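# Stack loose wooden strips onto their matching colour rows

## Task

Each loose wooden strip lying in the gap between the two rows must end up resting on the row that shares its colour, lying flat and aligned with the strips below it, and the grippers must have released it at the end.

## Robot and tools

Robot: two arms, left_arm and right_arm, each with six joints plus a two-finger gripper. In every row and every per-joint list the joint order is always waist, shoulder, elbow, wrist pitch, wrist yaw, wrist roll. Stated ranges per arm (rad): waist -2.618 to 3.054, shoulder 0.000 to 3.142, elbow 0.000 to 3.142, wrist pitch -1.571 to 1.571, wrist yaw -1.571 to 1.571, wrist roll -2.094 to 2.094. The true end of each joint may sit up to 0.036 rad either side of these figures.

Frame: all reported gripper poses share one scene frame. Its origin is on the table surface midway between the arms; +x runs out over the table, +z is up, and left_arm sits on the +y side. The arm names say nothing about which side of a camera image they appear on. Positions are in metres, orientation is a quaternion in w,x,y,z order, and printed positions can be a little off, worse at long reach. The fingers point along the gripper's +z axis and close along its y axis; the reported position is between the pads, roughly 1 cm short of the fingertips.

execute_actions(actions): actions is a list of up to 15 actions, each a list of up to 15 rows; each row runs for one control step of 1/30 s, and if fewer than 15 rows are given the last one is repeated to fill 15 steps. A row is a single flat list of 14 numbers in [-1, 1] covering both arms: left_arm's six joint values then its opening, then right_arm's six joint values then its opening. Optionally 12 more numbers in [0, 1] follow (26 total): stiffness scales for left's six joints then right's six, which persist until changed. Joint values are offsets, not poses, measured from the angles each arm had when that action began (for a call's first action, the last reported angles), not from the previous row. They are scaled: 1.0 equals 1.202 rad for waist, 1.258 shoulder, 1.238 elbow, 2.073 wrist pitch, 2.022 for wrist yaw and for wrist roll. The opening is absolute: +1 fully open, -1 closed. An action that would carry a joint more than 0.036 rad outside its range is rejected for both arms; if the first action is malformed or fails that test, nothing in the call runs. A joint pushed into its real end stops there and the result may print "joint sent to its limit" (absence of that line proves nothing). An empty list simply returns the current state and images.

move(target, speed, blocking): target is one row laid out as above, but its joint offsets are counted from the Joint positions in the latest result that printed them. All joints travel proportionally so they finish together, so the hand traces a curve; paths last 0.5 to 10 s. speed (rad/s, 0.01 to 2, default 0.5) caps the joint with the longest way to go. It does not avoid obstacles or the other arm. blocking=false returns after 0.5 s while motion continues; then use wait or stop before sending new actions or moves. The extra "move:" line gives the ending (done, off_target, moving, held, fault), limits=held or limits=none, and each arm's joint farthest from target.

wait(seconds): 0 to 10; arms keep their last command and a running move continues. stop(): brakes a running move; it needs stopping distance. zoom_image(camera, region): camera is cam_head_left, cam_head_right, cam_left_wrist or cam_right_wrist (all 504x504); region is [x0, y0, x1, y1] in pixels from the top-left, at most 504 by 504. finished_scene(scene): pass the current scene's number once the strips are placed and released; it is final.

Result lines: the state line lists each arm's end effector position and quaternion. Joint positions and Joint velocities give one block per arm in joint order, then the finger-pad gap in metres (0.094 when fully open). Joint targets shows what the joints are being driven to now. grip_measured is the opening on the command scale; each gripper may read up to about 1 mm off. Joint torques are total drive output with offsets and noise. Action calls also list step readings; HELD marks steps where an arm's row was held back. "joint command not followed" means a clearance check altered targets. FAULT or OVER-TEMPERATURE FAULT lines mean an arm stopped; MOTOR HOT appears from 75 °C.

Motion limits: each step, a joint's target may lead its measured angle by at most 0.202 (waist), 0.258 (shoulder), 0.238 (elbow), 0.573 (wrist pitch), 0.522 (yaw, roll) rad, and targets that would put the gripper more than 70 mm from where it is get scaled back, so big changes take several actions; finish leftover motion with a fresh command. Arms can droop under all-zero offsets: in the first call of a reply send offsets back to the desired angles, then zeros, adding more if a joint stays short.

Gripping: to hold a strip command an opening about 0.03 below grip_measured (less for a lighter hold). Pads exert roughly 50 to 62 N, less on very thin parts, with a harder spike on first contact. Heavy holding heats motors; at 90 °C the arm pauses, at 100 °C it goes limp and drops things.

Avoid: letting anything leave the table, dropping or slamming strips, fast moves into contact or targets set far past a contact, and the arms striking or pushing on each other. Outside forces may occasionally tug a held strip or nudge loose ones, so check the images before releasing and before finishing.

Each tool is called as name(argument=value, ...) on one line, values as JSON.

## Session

execute_actions(actions=[])

Scene clock: 0.00 s.
left_arm: end_effector_position=(+0.6914, +0.2021, +0.2132) grip_measured=+1.000 end_effector_quat_wxyz=(+0.563, +0.389, +0.666, -0.296) | right_arm: end_effector_position=(-0.0441, -0.4309, +0.1051) grip_measured=+1.000 end_effector_quat_wxyz=(+0.104, +0.349, +0.931, +0.023)
Joint names: [waist, shoulder, elbow, wrist pitch, wrist yaw, wrist roll]
Joint positions: left_arm=[ 0.363  2.635  2.531 -0.392  1.158  0.505  0.094] | right_arm=[-1.604  1.252  0.933 -1.267 -0.213 -1.063  0.094]
Joint velocities: left_arm=[-0.007  0.002 -0.017  0.007  0.007  0.066  0.   ] | right_arm=[-0.002 -0.012 -0.017  0.022  0.007 -0.125  0.   ]
Joint torques (N m, as the arm reports them, + toward a larger angle): no reading
Motor temperatures (°C, as the motors report them): left_arm=[27 30 28 26 27 28] | right_arm=[28 31 27 30 28 28]
Joint targets: left_arm=[0.363 2.613 2.543 -0.389 1.167 0.506] | right_arm=[-1.604 1.245 0.941 -1.270 -0.220 -1.063]
Joint stiffness scale: left_arm=[1. 1. 1. 1. 1. 1.] | right_arm=[1. 1. 1. 1. 1. 1.]

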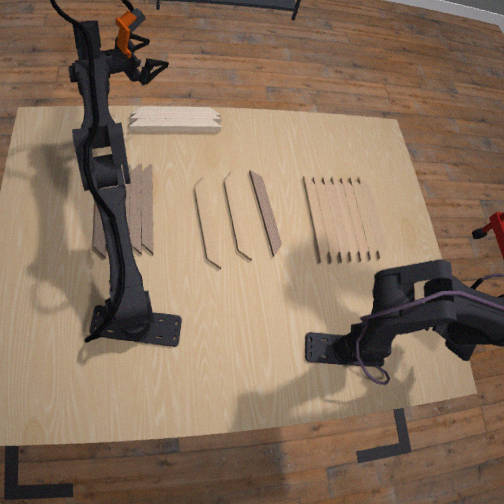

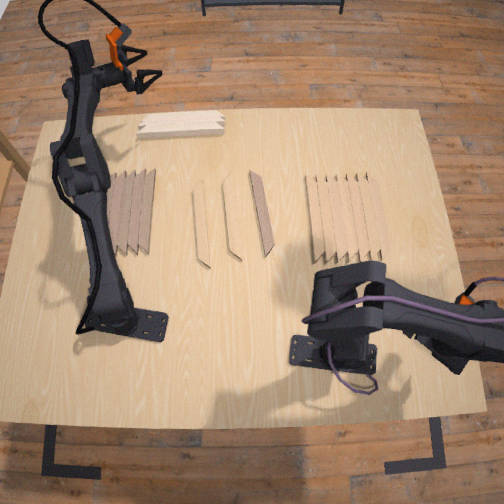

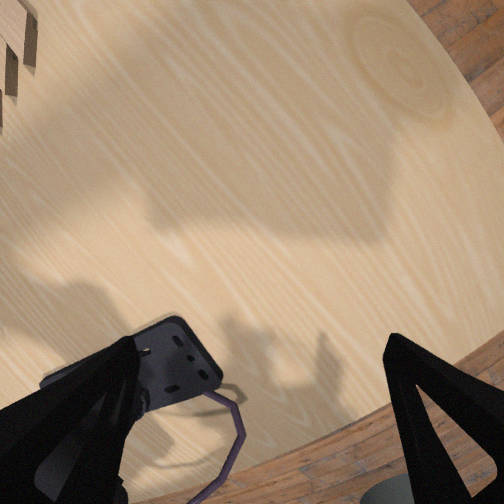

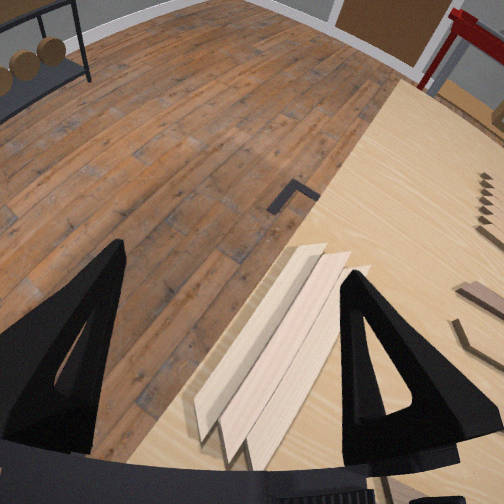

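move(target=[-0.903,-0.342,-0.508,-0.42,-0.577,0.779,0.3, 1,0,0,0,0.108,0.72,0.1], speed=1.2)

Scene clock: 21.37 s.
left_arm: end_effector_position=(+0.3174, -0.0974, +0.0563) grip_measured=+0.302 end_effector_quat_wxyz=(-0.002, +0.997, +0.082, +0.004) | right_arm: end_effector_position=(+0.1112, -0.3423, +0.1010) grip_measured=+0.103 end_effector_quat_wxyz=(-0.007, +0.467, +0.884, +0.004)
Joint names: [waist, shoulder, elbow, wrist pitch, wrist yaw, wrist roll]
Joint positions: left_arm=[-0.731  2.24   1.916 -1.246 -0.009  2.072  0.061] | right_arm=[-0.41   1.252  0.933 -1.267 -0.006  0.387  0.052]
Joint velocities: left_arm=[-0.002 -0.007 -0.002 -0.066  0.007  0.007  0.   ] | right_arm=[-0.007 -0.002  0.002  0.037  0.051 -0.022  0.   ]
Joint torques (N m, as the arm reports them, + toward a larger angle): left_arm=[  0.77 -16.48   4.57   0.47  -0.03   0.09] | right_arm=[ 0.58 -3.41  4.61  0.26  0.1   0.04]
Motor temperatures (°C, as the motors report them): left_arm=[27 44 30 29 27 28] | right_arm=[28 32 29 30 28 28]
Joint targets: left_arm=[-0.722 2.205 1.902 -1.262 -0.009 2.080] | right_arm=[-0.402 1.252 0.933 -1.267 0.005 0.393]
Joint stiffness scale: left_arm=[1. 1. 1. 1. 1. 1.] | right_arm=[1. 1. 1. 1. 1. 1.]
move: off_target (left_arm); limits=none; left_arm: farthest joint: the shoulder, 0.035 radians from its target (0.430 radians at the start); right_arm: farthest joint: the wrist yaw, 0.012 radians from its target (0.218 radians at the start)

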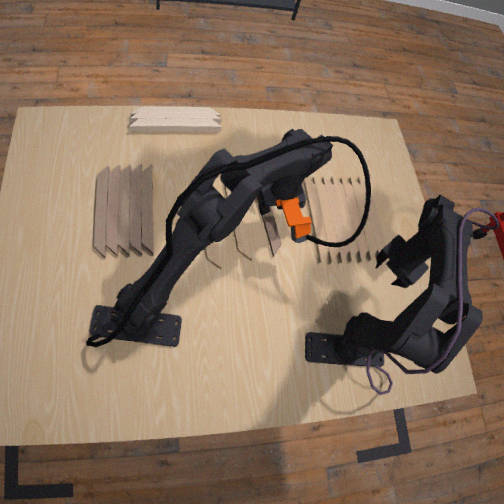

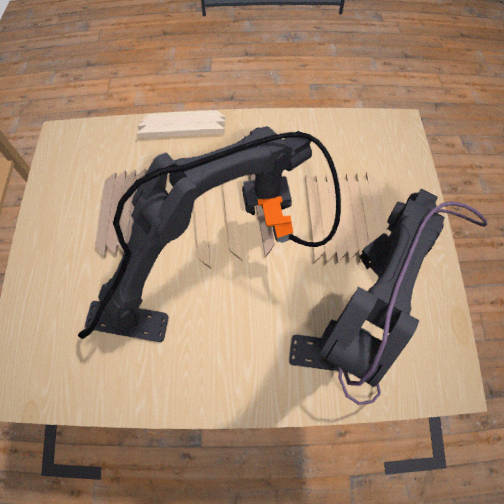

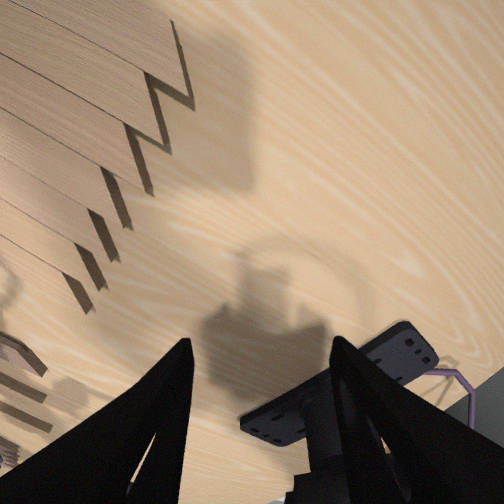

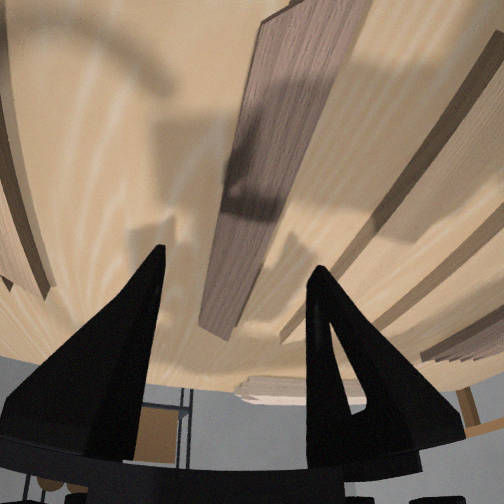

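move(target=[0.049,0.065,-0.042,0.062,0,0.011,0.3, 0,0,0,0,0,0,0.1], speed=0.25)

Scene clock: 28.90 s.
left_arm: end_effector_position=(+0.3443, -0.0939, +0.0154) grip_measured=+0.301 end_effector_quat_wxyz=(+0.003, +0.994, +0.105, +0.008) | right_arm: end_effector_position=(+0.1112, -0.3423, +0.1010) grip_measured=+0.103 end_effector_quat_wxyz=(-0.007, +0.467, +0.884, +0.004)
Joint names: [waist, shoulder, elbow, wrist pitch, wrist yaw, wrist roll]
Joint positions: left_arm=[-0.68   2.316  1.881 -1.122 -0.009  2.078  0.061] | right_arm=[-0.41   1.252  0.933 -1.267 -0.006  0.387  0.052]
Joint velocities: left_arm=[ 0.002 -0.007 -0.012 -0.022 -0.022 -0.022  0.   ] | right_arm=[-0.017 -0.002  0.007 -0.007  0.037  0.022 -0.   ]
Joint torques (N m, as the arm reports them, + toward a larger angle): left_arm=[  0.61 -13.76   4.2    0.68  -0.05   0.09] | right_arm=[ 0.01 -3.38  4.52  0.31 -0.04 -0.01]
Motor temperatures (°C, as the motors report them): left_arm=[27 44 29 28 27 28] | right_arm=[28 32 29 30 28 28]
Joint targets: left_arm=[-0.672 2.322 1.864 -1.117 -0.009 2.085] | right_arm=[-0.410 1.252 0.933 -1.267 -0.006 0.387]
Joint stiffness scale: left_arm=[1. 1. 1. 1. 1. 1.] | right_arm=[1. 1. 1. 1. 1. 1.]
joint sent to its limit (left arm) — the command would take the wrist roll past its upper limit, so that joint was sent only as far as its limit.
move: done; limits=none; left_arm: farthest joint: the elbow, 0.017 radians from its target (0.052 radians at the start); right_arm: farthest joint: the waist, 0.000 radians from its target (0.000 radians at the start)

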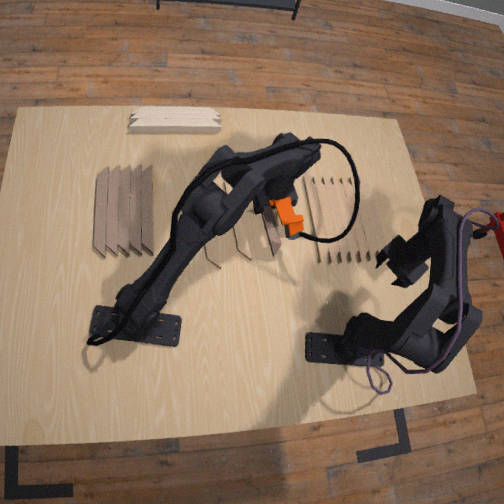

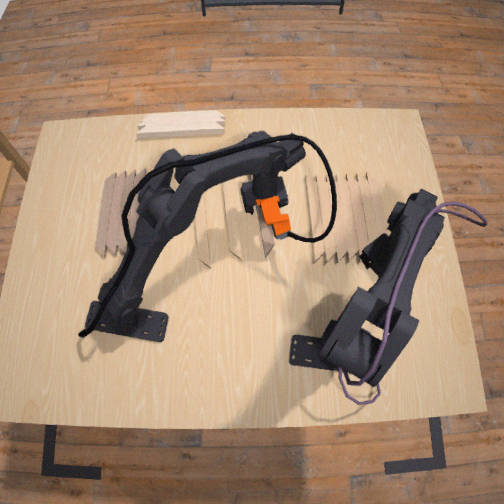

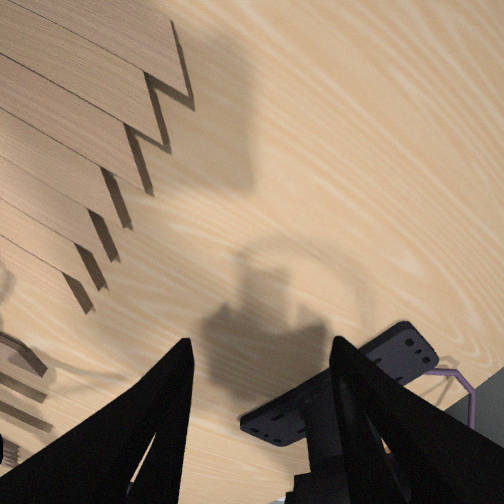

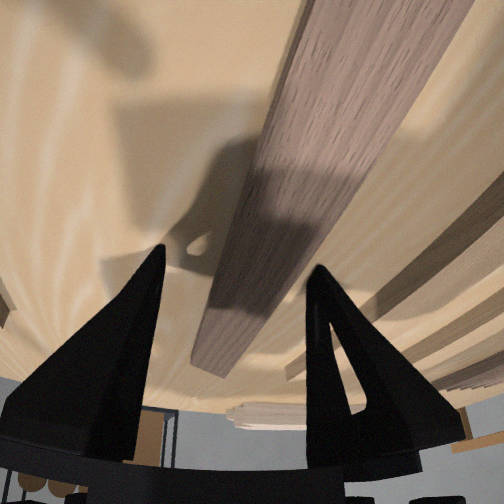

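move(target=[0,0,0,-0.01,0,0,-0.5, 0,0,0,0,0,0,0.1])

move(target=[0,-0.13,0,-0.07,0,0,-0.5, 0,0,0,0,0,0,0.1])

Scene clock: 33.30 s.
left_arm: end_effector_position=(+0.3438, -0.0931, +0.0154) grip_measured=-0.450 end_effector_quat_wxyz=(+0.002, +0.994, +0.105, +0.007) | right_arm: end_effector_position=(+0.1112, -0.3423, +0.1010) grip_measured=+0.103 end_effector_quat_wxyz=(-0.007, +0.467, +0.884, +0.004)
Joint names: [waist, shoulder, elbow, wrist pitch, wrist yaw, wrist roll]
Joint positions: left_arm=[-0.68   2.316  1.881 -1.126 -0.009  2.078  0.026] | right_arm=[-0.41   1.252  0.933 -1.267 -0.006  0.387  0.052]
Joint velocities: left_arm=[-0.012 -0.002  0.002  0.022  0.007 -0.037  0.   ] | right_arm=[-0.002  0.007  0.007  0.037 -0.007 -0.051 -0.001]
Joint torques (N m, as the arm reports them, + toward a larger angle): left_arm=[ -0.05 -14.13   5.82   0.46  -0.03   0.02] | right_arm=[ 0.1  -3.27  4.6   0.29  0.03 -0.01]
Motor temperatures (°C, as the motors report them): left_arm=[27 43 29 28 27 28] | right_arm=[28 32 29 30 28 28]
Joint targets: left_arm=[-0.680 2.316 1.881 -1.143 -0.009 2.078] | right_arm=[-0.410 1.252 0.933 -1.267 -0.006 0.387]
Joint stiffness scale: left_arm=[1. 1. 1. 1. 1. 1.] | right_arm=[1. 1. 1. 1. 1. 1.]
move: done; limits=none; left_arm: farthest joint: the wrist pitch, 0.017 radians from its target (0.021 radians at the start); right_arm: farthest joint: the waist, 0.000 radians from its target (0.000 radians at the start)

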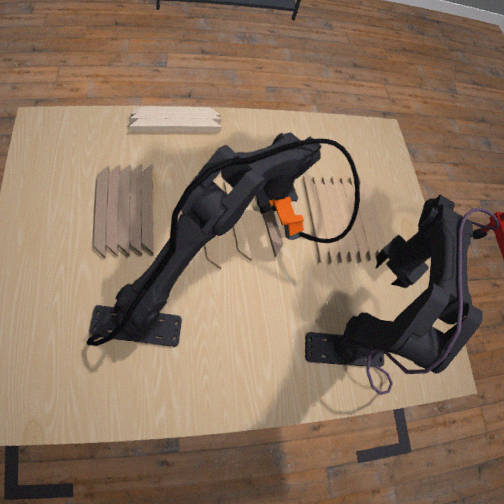

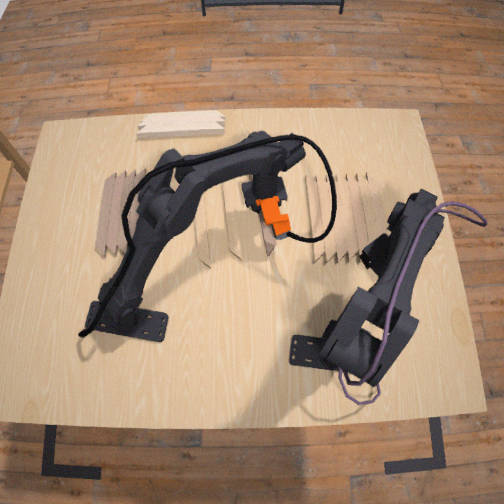

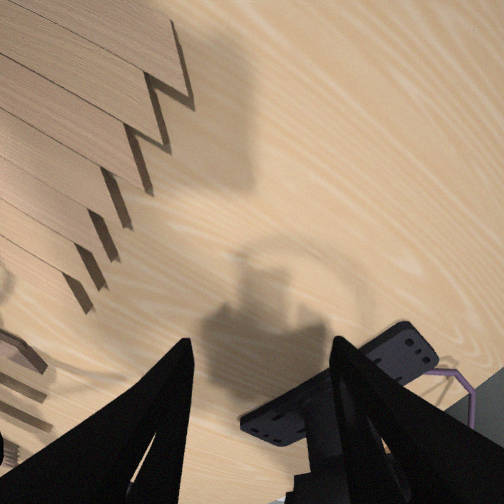

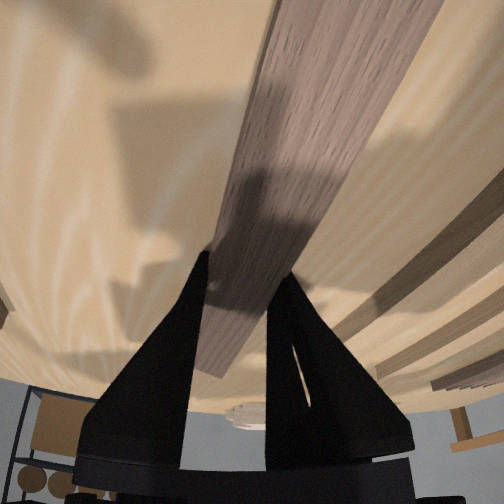

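Scene clock: 34.37 s.
left_arm: end_effector_position=(+0.3299, -0.0772, +0.0773) grip_measured=-0.450 end_effector_quat_wxyz=(+0.010, +0.994, +0.105, +0.013) | right_arm: end_effector_position=(+0.1112, -0.3423, +0.1010) grip_measured=+0.103 end_effector_quat_wxyz=(-0.007, +0.467, +0.884, +0.004)
Joint names: [waist, shoulder, elbow, wrist pitch, wrist yaw, wrist roll]
Joint positions: left_arm=[-0.68   2.167  1.881 -1.254 -0.009  2.078  0.026] | right_arm=[-0.41   1.252  0.933 -1.267 -0.006  0.387  0.052]
Joint velocities: left_arm=[-0.002  0.027 -0.002 -0.007  0.066 -0.007 -0.   ] | right_arm=[-0.012  0.002 -0.017 -0.037 -0.022 -0.037  0.001]
Joint torques (N m, as the arm reports them, + toward a larger angle): left_arm=[  0.01 -14.37   5.96   0.53  -0.04   0.01] | right_arm=[ 0.05 -3.07  4.42  0.33  0.02  0.02]
Motor temperatures (°C, as the motors report them): left_arm=[27 43 29 28 27 28] | right_arm=[28 32 29 30 28 28]
Joint targets: left_arm=[-0.680 2.153 1.881 -1.271 -0.009 2.078] | right_arm=[-0.410 1.252 0.933 -1.267 -0.006 0.387]
Joint stiffness scale: left_arm=[1. 1. 1. 1. 1. 1.] | right_arm=[1. 1. 1. 1. 1. 1.]
move: done; limits=none; left_arm: farthest joint: the wrist pitch, 0.017 radians from its target (0.145 radians at the start); right_arm: farthest joint: the waist, 0.000 radians from its target (0.000 radians at the start)

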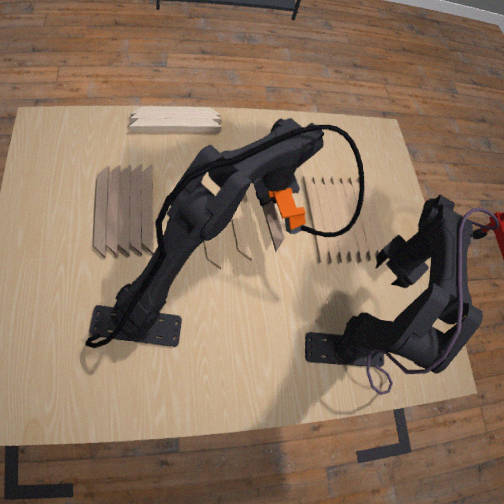

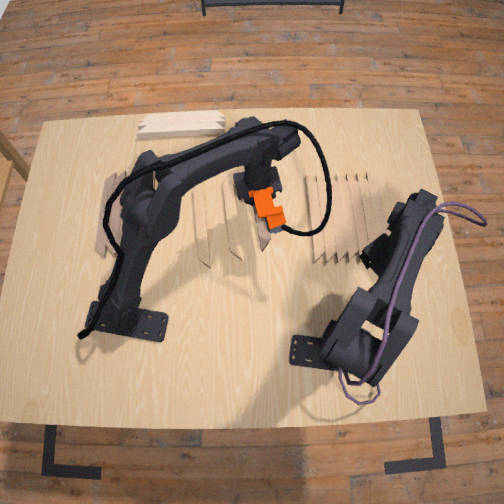

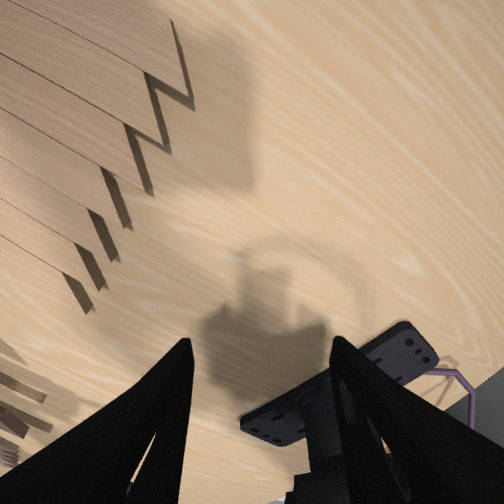

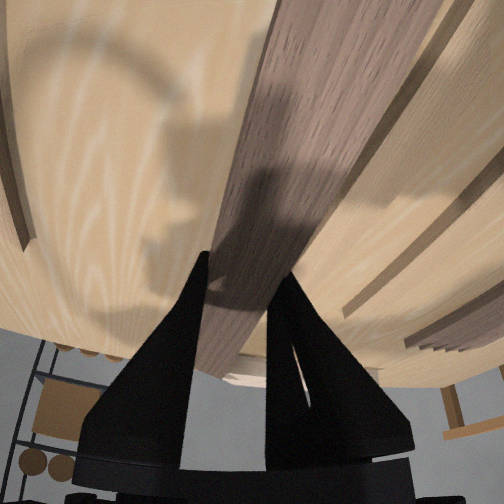

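move(target=[0.73,-0.387,-0.641,0.151,0.004,-1,-0.5, 0.951,0.787,0.805,0.025,0,0.048,0.1], speed=1.2)

Scene clock: 45.57 s.
left_arm: end_effector_position=(+0.3385, +0.2504, +0.0387) grip_measured=-0.448 end_effector_quat_wxyz=(-0.001, +0.024, +1.000, +0.004) | right_arm: end_effector_position=(+0.3229, -0.0065, +0.0472) grip_measured=+0.103 end_effector_quat_wxyz=(-0.001, -0.044, +0.999, +0.003)
Joint names: [waist, shoulder, elbow, wrist pitch, wrist yaw, wrist roll]
Joint positions: left_arm=[ 0.19   1.715  1.099 -0.955 -0.007  0.064  0.026] | right_arm=[ 0.74   2.248  1.894 -1.216 -0.007  0.479  0.052]
Joint velocities: left_arm=[-0.022  0.017 -0.012 -0.066 -0.037 -0.007 -0.   ] | right_arm=[ 0.007 -0.022  0.007 -0.037 -0.037 -0.066  0.   ]
Joint torques (N m, as the arm reports them, + toward a larger angle): left_arm=[  0.64 -11.32   4.51   0.74   0.01  -0.04] | right_arm=[ -0.75 -13.41   6.98   0.32   0.02   0.06]
Motor temperatures (°C, as the motors report them): left_arm=[27 42 29 27 27 28] | right_arm=[28 32 29 30 28 28]
Joint targets: left_arm=[0.198 1.680 1.088 -0.941 -0.001 0.056] | right_arm=[0.733 2.242 1.930 -1.215 -0.006 0.485]
Joint stiffness scale: left_arm=[1. 1. 1. 1. 1. 1.] | right_arm=[1. 1. 1. 1. 1. 1.]
move: off_target (left_arm, right_arm); limits=none; left_arm: farthest joint: the shoulder, 0.035 radians from its target (0.487 radians at the start); right_arm: farthest joint: the elbow, 0.036 radians from its target (0.997 radians at the start)

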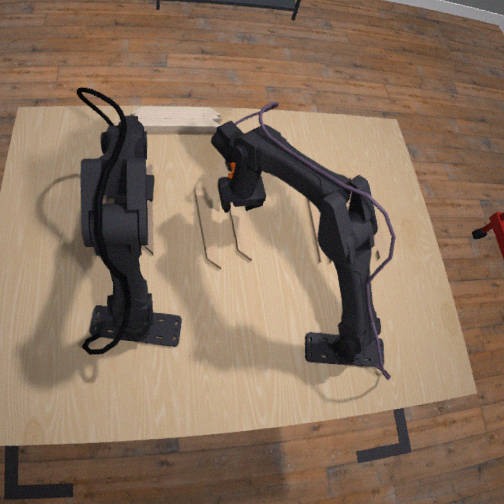

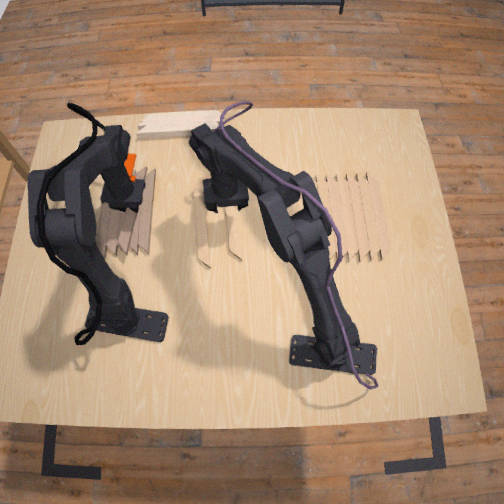

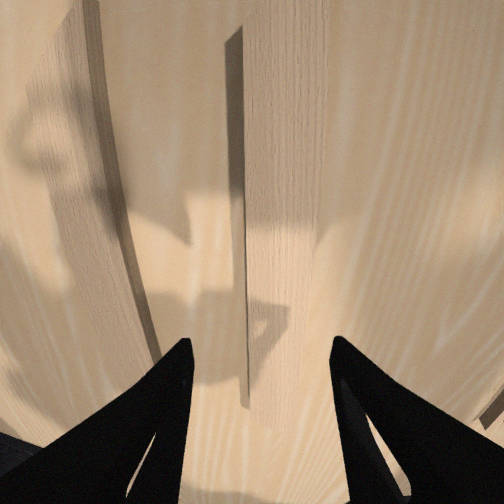

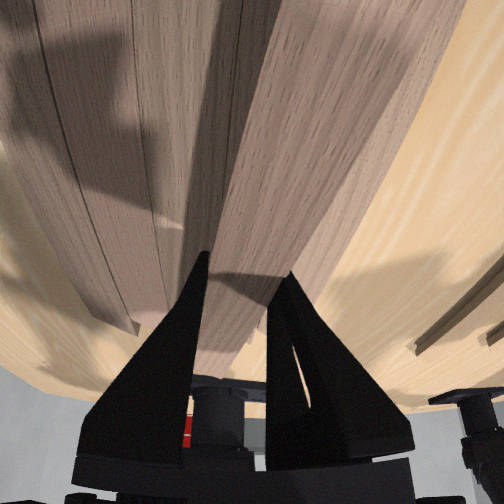

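move(target=[0,0,0,0,0,-0.068,-0.5, 0.019,-0.086,-0.236,0.096,0,0.009,0.1], speed=0.35)

zoom_image(camera="cam_head_right", region=[60,150,200,280])

Scene clock: 54.00 s.
left_arm: end_effector_position=(+0.3386, +0.2504, +0.0387) grip_measured=-0.448 end_effector_quat_wxyz=(-0.000, -0.041, +0.999, +0.004) | right_arm: end_effector_position=(+0.2957, -0.0168, +0.0119) grip_measured=+0.103 end_effector_quat_wxyz=(-0.003, -0.045, +0.999, +0.002)
Joint names: [waist, shoulder, elbow, wrist pitch, wrist yaw, wrist roll]
Joint positions: left_arm=[ 0.19   1.715  1.099 -0.955 -0.007 -0.066  0.026] | right_arm=[ 0.755  2.168  1.619 -1.026 -0.007  0.491  0.052]
Joint velocities: left_arm=[ 0.012  0.002 -0.002 -0.022 -0.051  0.081  0.001] | right_arm=[-0.012  0.012  0.007  0.066 -0.022 -0.051  0.001]
Joint torques (N m, as the arm reports them, + toward a larger angle): left_arm=[-0.03 -8.48  5.54  0.62 -0.05 -0.04] | right_arm=[  0.68 -14.41   3.23   0.35   0.02   0.06]
Motor temperatures (°C, as the motors report them): left_arm=[27 41 29 27 27 28] | right_arm=[28 36 30 30 28 28]
Joint targets: left_arm=[0.190 1.715 1.099 -0.955 -0.007 -0.074] | right_arm=[0.763 2.140 1.601 -1.017 -0.007 0.497]
Joint stiffness scale: left_arm=[1. 1. 1. 1. 1. 1.] | right_arm=[1. 1. 1. 1. 1. 1.]
move: off_target (right_arm); limits=none; left_arm: farthest joint: the wrist roll, 0.008 radians from its target (0.137 radians at the start); right_arm: farthest joint: the shoulder, 0.028 radians from its target (0.108 radians at the start)

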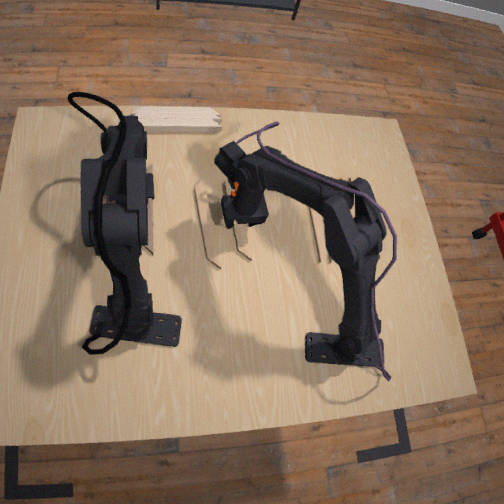

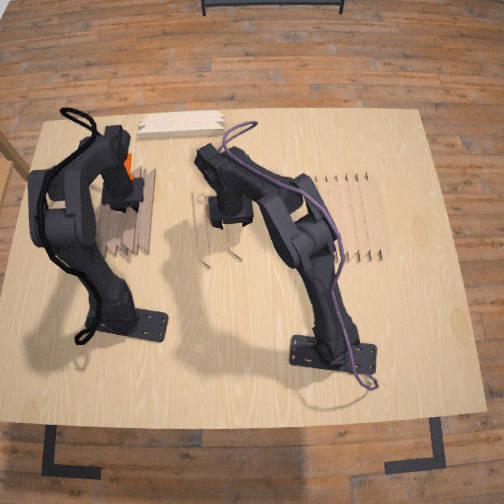

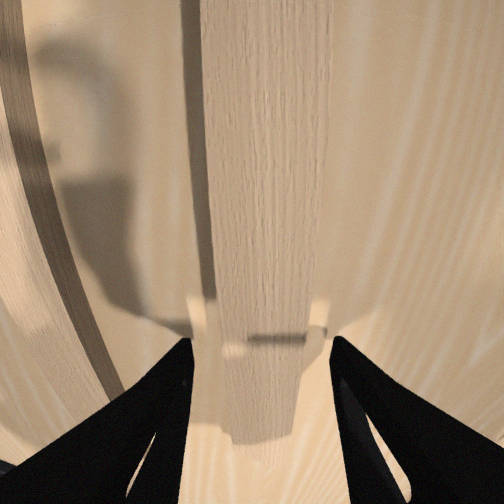

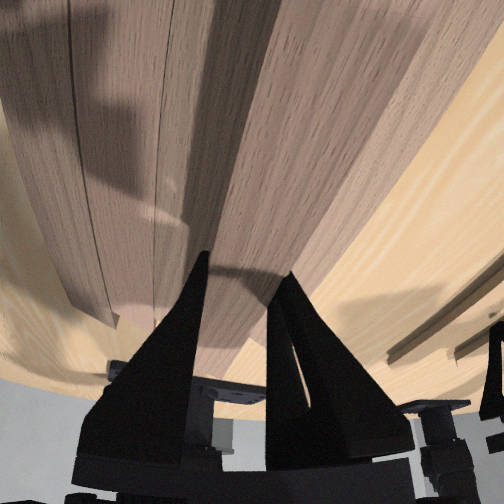

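Region (60, 150, 200, 280) of cam_head_right's 504x504 image, scaled by 3.600, with more detail than that image has; it fills the top 468 rows of this view, and the rest is white.

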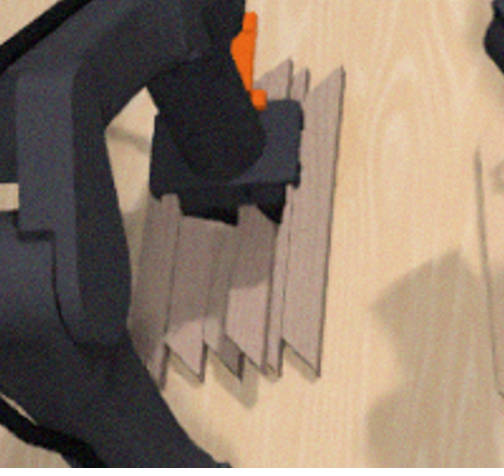

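move(target=[0,0.038,0,0.027,0,0,-0.5, 0,0,0,0,0,0,-0.5], speed=0.15)

zoom_image(camera="cam_head_right", region=[60,150,200,280])

Scene clock: 58.93 s.
left_arm: end_effector_position=(+0.3447, +0.2505, +0.0262) grip_measured=-0.448 end_effector_quat_wxyz=(-0.003, -0.041, +0.999, +0.004) | right_arm: end_effector_position=(+0.2958, -0.0168, +0.0119) grip_measured=-0.456 end_effector_quat_wxyz=(-0.003, -0.045, +0.999, +0.002)
Joint names: [waist, shoulder, elbow, wrist pitch, wrist yaw, wrist roll]
Joint positions: left_arm=[ 0.19   1.761  1.099 -0.915 -0.007 -0.066  0.026] | right_arm=[ 0.755  2.168  1.619 -1.025 -0.007  0.491  0.026]
Joint velocities: left_arm=[-0.007 -0.002 -0.002  0.007 -0.022  0.022 -0.001] | right_arm=[ 0.007 -0.007 -0.017 -0.051 -0.051  0.037  0.   ]
Joint torques (N m, as the arm reports them, + toward a larger angle): left_arm=[ 0.   -8.53  5.39  0.76 -0.05  0.01] | right_arm=[  0.02 -12.02   4.46   0.3    0.01  -0.04]
Motor temperatures (°C, as the motors report them): left_arm=[27 39 29 27 27 28] | right_arm=[28 37 29 30 28 28]
Joint targets: left_arm=[0.190 1.763 1.099 -0.899 -0.007 -0.066] | right_arm=[0.755 2.168 1.619 -1.026 -0.007 0.491]
Joint stiffness scale: left_arm=[1. 1. 1. 1. 1. 1.] | right_arm=[1. 1. 1. 1. 1. 1.]
move: done; limits=none; left_arm: farthest joint: the wrist pitch, 0.016 radians from its target (0.056 radians at the start); right_arm: farthest joint: the wrist pitch, 0.001 radians from its target (0.001 radians at the start)

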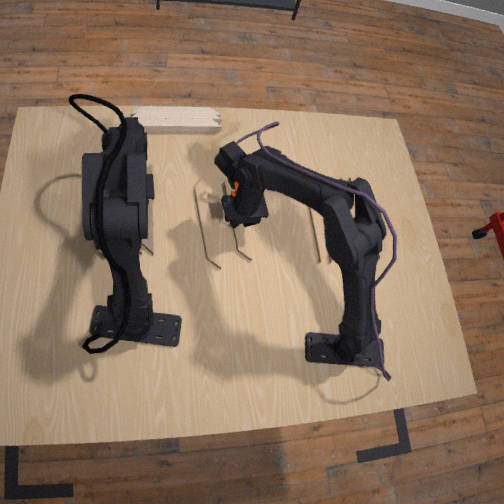

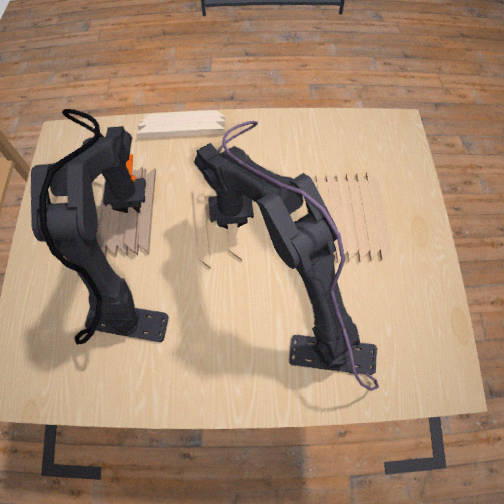

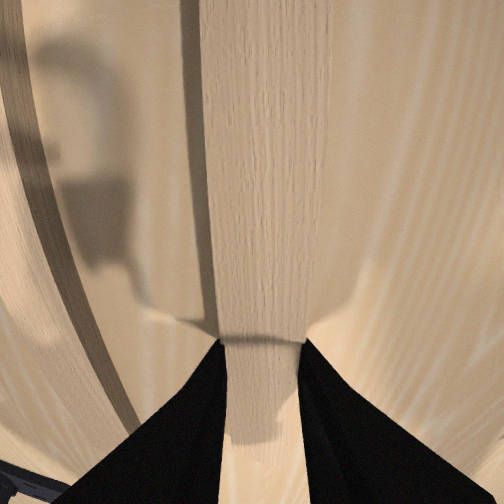

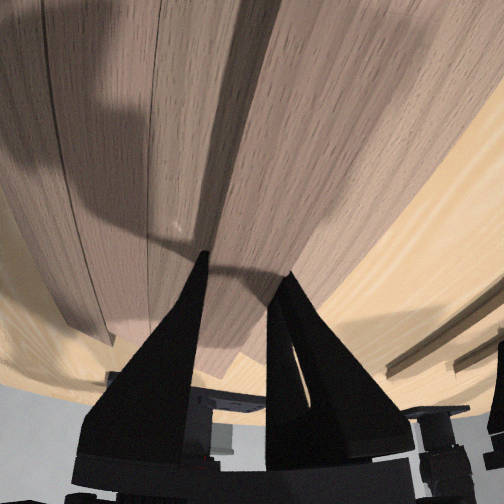

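Region (60, 150, 200, 280) of cam_head_right's 504x504 image, scaled by 3.600, with more detail than that image has; it fills the top 468 rows of this view, and the rest is white.

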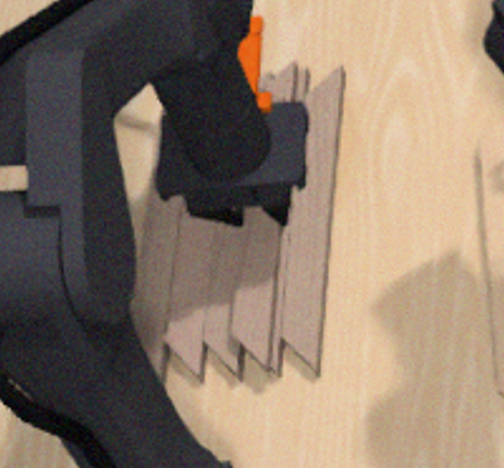

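move(target=[-0.021,0,0,0,0,-0.01,-0.5, 0,-0.1,0,-0.052,0,-0.235,-0.5], speed=0.6)

zoom_image(camera="cam_head_right", region=[60,150,200,280])

move(target=[0,0,0,0,0,0,-0.5, -0.171,0,0,0,0,-1,-0.5], speed=1.5)

Scene clock: 69.30 s.
left_arm: end_effector_position=(+0.3448, +0.2468, +0.0262) grip_measured=-0.448 end_effector_quat_wxyz=(-0.003, -0.041, +0.999, +0.004) | right_arm: end_effector_position=(+0.2824, -0.0255, +0.0505) grip_measured=-0.456 end_effector_quat_wxyz=(-0.002, -0.275, +0.961, +0.003)
Joint names: [waist, shoulder, elbow, wrist pitch, wrist yaw, wrist roll]
Joint positions: left_arm=[ 0.178  1.761  1.099 -0.915 -0.007 -0.078  0.026] | right_arm=[ 0.755  2.066  1.619 -1.125 -0.007  0.022  0.026]
Joint velocities: left_arm=[-0.007  0.002  0.012 -0.037 -0.037 -0.066  0.   ] | right_arm=[ 0.002 -0.002 -0.002  0.022  0.066  0.007  0.001]
Joint torques (N m, as the arm reports them, + toward a larger angle): left_arm=[-1.11 -8.76  5.44  0.62 -0.04 -0.05] | right_arm=[  0.04 -13.23   4.5    0.24   0.03  -0.11]
Motor temperatures (°C, as the motors report them): left_arm=[27 38 29 27 27 28] | right_arm=[28 38 29 30 28 28]
Joint targets: left_arm=[0.165 1.761 1.099 -0.915 -0.007 -0.086] | right_arm=[0.755 2.042 1.619 -1.133 -0.007 0.016]
Joint stiffness scale: left_arm=[1. 1. 1. 1. 1. 1.] | right_arm=[1. 1. 1. 1. 1. 1.]
move: off_target (right_arm); limits=none; left_arm: farthest joint: the waist, 0.013 radians from its target (0.025 radians at the start); right_arm: farthest joint: the shoulder, 0.024 radians from its target (0.126 radians at the start)

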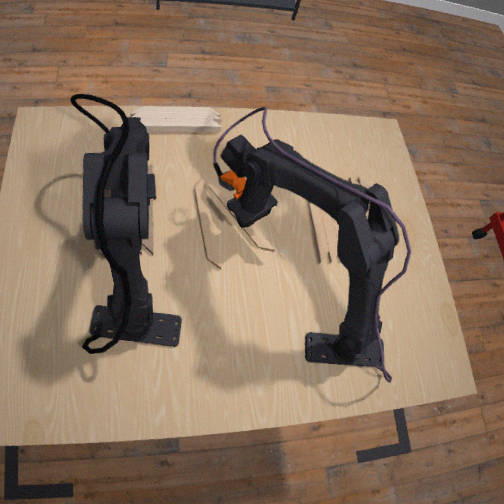

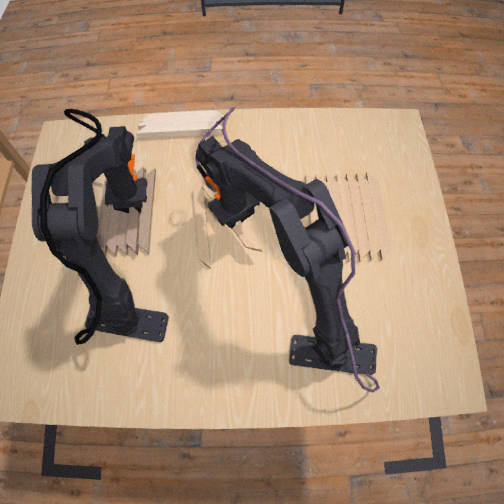

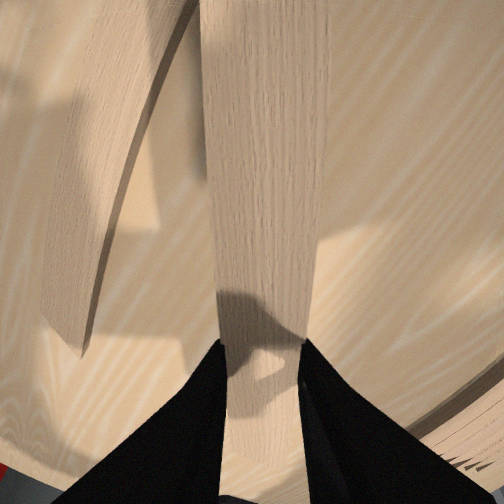

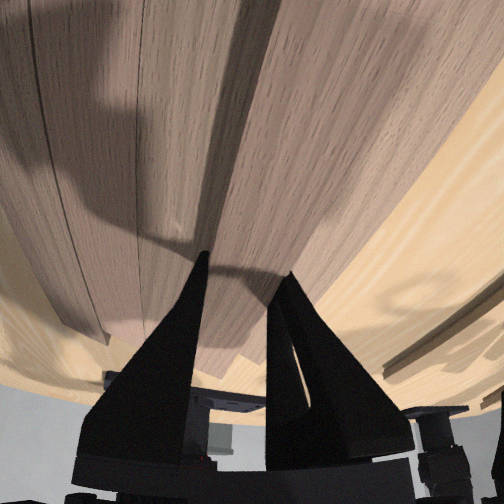

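Region (60, 150, 200, 280) of cam_head_right's 504x504 image, scaled by 3.600, with more detail than that image has; it fills the top 468 rows of this view, and the rest is white.

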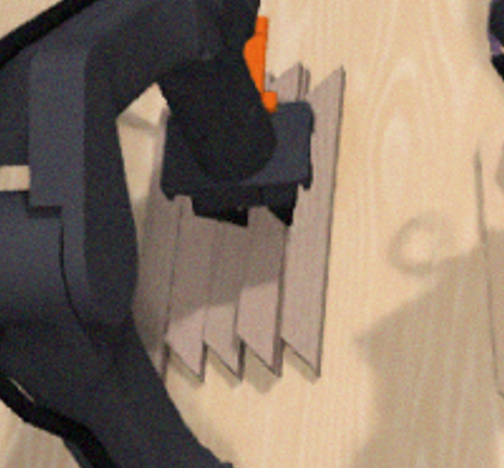

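Scene clock: 71.73 s.
left_arm: end_effector_position=(+0.3448, +0.2468, +0.0262) grip_measured=-0.448 end_effector_quat_wxyz=(-0.003, -0.041, +0.999, +0.004) | right_arm: end_effector_position=(+0.3188, -0.0944, +0.0505) grip_measured=-0.456 end_effector_quat_wxyz=(-0.002, +0.927, -0.374, -0.003)
Joint names: [waist, shoulder, elbow, wrist pitch, wrist yaw, wrist roll]
Joint positions: left_arm=[ 0.178  1.761  1.099 -0.915 -0.007 -0.078  0.026] | right_arm=[ 0.556  2.066  1.619 -1.125 -0.007 -1.993  0.026]
Joint velocities: left_arm=[ 0.002 -0.022 -0.027 -0.081  0.022 -0.081 -0.   ] | right_arm=[-0.002  0.022 -0.012  0.007  0.037 -0.066  0.001]
Joint torques (N m, as the arm reports them, + toward a larger angle): left_arm=[-0.03 -8.74  5.38  0.61 -0.04  0.01] | right_arm=[ -0.63 -11.25   4.46   0.31  -0.02  -0.01]
Motor temperatures (°C, as the motors report them): left_arm=[27 37 29 27 27 28] | right_arm=[28 38 29 30 28 28]
Joint targets: left_arm=[0.178 1.761 1.099 -0.915 -0.007 -0.078] | right_arm=[0.549 2.066 1.619 -1.125 -0.007 -2.000]
Joint stiffness scale: left_arm=[1. 1. 1. 1. 1. 1.] | right_arm=[1. 1. 1. 1. 1. 1.]
move: done; limits=none; left_arm: farthest joint: the waist, 0.000 radians from its target (0.000 radians at the start); right_arm: farthest joint: the wrist roll, 0.007 radians from its target (2.022 radians at the start)

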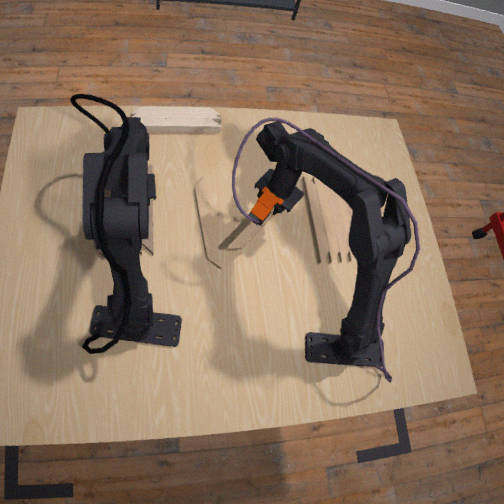

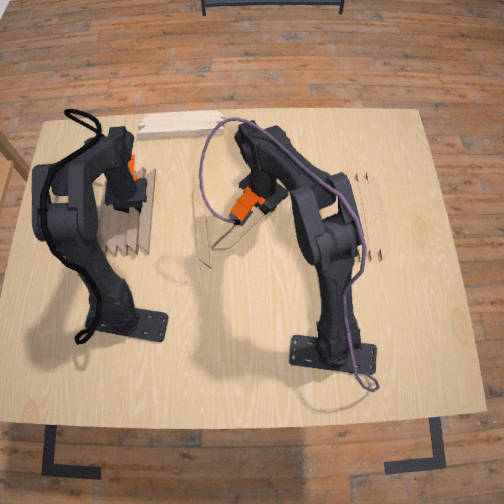

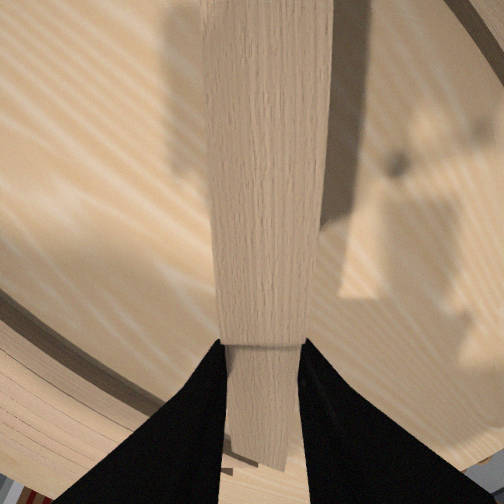

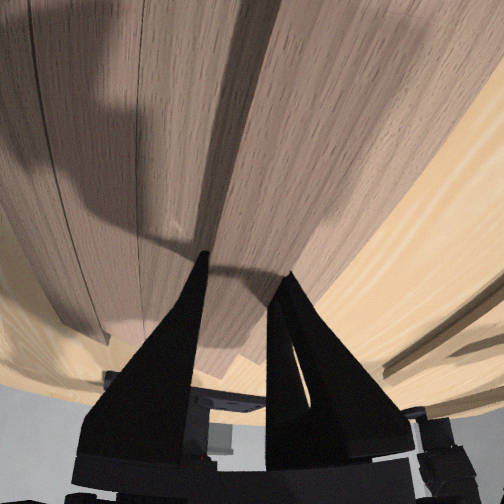

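move(target=[0,0,0,0,0,0,0, -0.035,0.079,0,0.052,0,0,-0.5], speed=0.2)

Scene clock: 75.23 s.
left_arm: end_effector_position=(+0.3448, +0.2468, +0.0262) grip_measured=-0.001 end_effector_quat_wxyz=(-0.003, -0.041, +0.999, +0.004) | right_arm: end_effector_position=(+0.3389, -0.1019, +0.0117) grip_measured=-0.456 end_effector_quat_wxyz=(-0.001, +0.921, -0.390, -0.003)
Joint names: [waist, shoulder, elbow, wrist pitch, wrist yaw, wrist roll]
Joint positions: left_arm=[ 0.178  1.761  1.099 -0.915 -0.007 -0.078  0.047] | right_arm=[ 0.52   2.168  1.619 -1.025 -0.007 -1.994  0.026]
Joint velocities: left_arm=[-0.007  0.002  0.007 -0.051  0.007 -0.066 -0.   ] | right_arm=[ 0.007  0.007 -0.007 -0.007 -0.051  0.022 -0.002]
Joint torques (N m, as the arm reports them, + toward a larger angle): left_arm=[-0.02 -8.76  5.38  0.59 -0.05  0.03] | right_arm=[ -0.62 -12.17   4.48   0.4   -0.03  -0.03]
Motor temperatures (°C, as the motors report them): left_arm=[27 37 29 27 27 28] | right_arm=[28 37 29 30 28 28]
Joint targets: left_arm=[0.178 1.761 1.099 -0.915 -0.007 -0.078] | right_arm=[0.514 2.166 1.619 -1.017 -0.007 -1.994]
Joint stiffness scale: left_arm=[1. 1. 1. 1. 1. 1.] | right_arm=[1. 1. 1. 1. 1. 1.]
move: done; limits=none; left_arm: farthest joint: the waist, 0.000 radians from its target (0.000 radians at the start); right_arm: farthest joint: the wrist pitch, 0.008 radians from its target (0.108 radians at the start)

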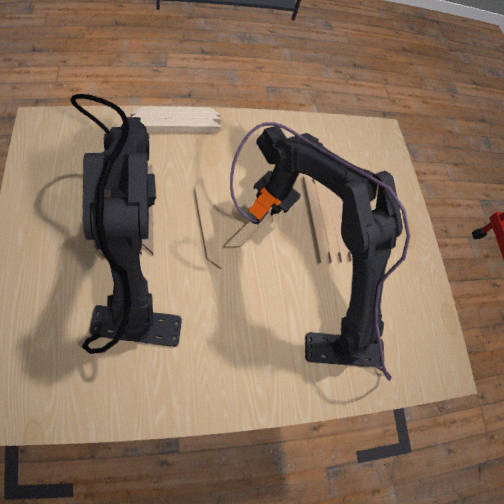

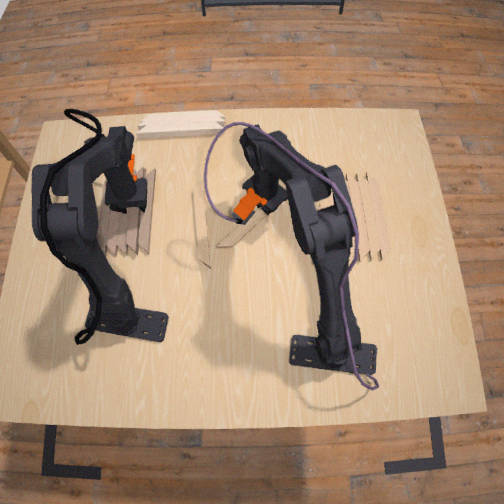

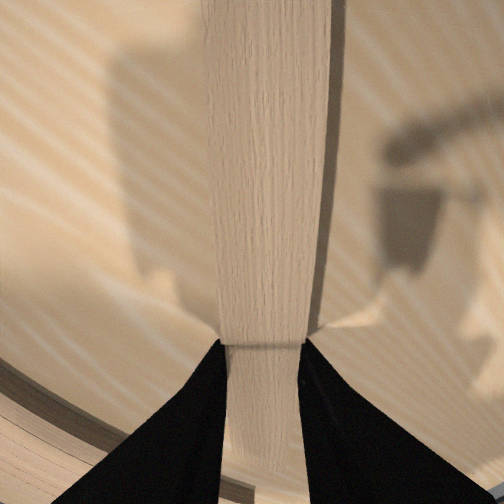

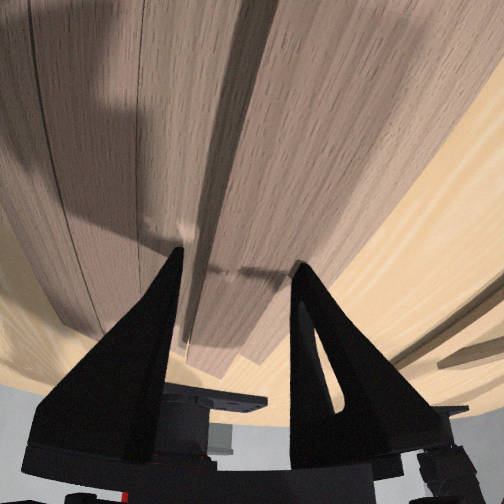

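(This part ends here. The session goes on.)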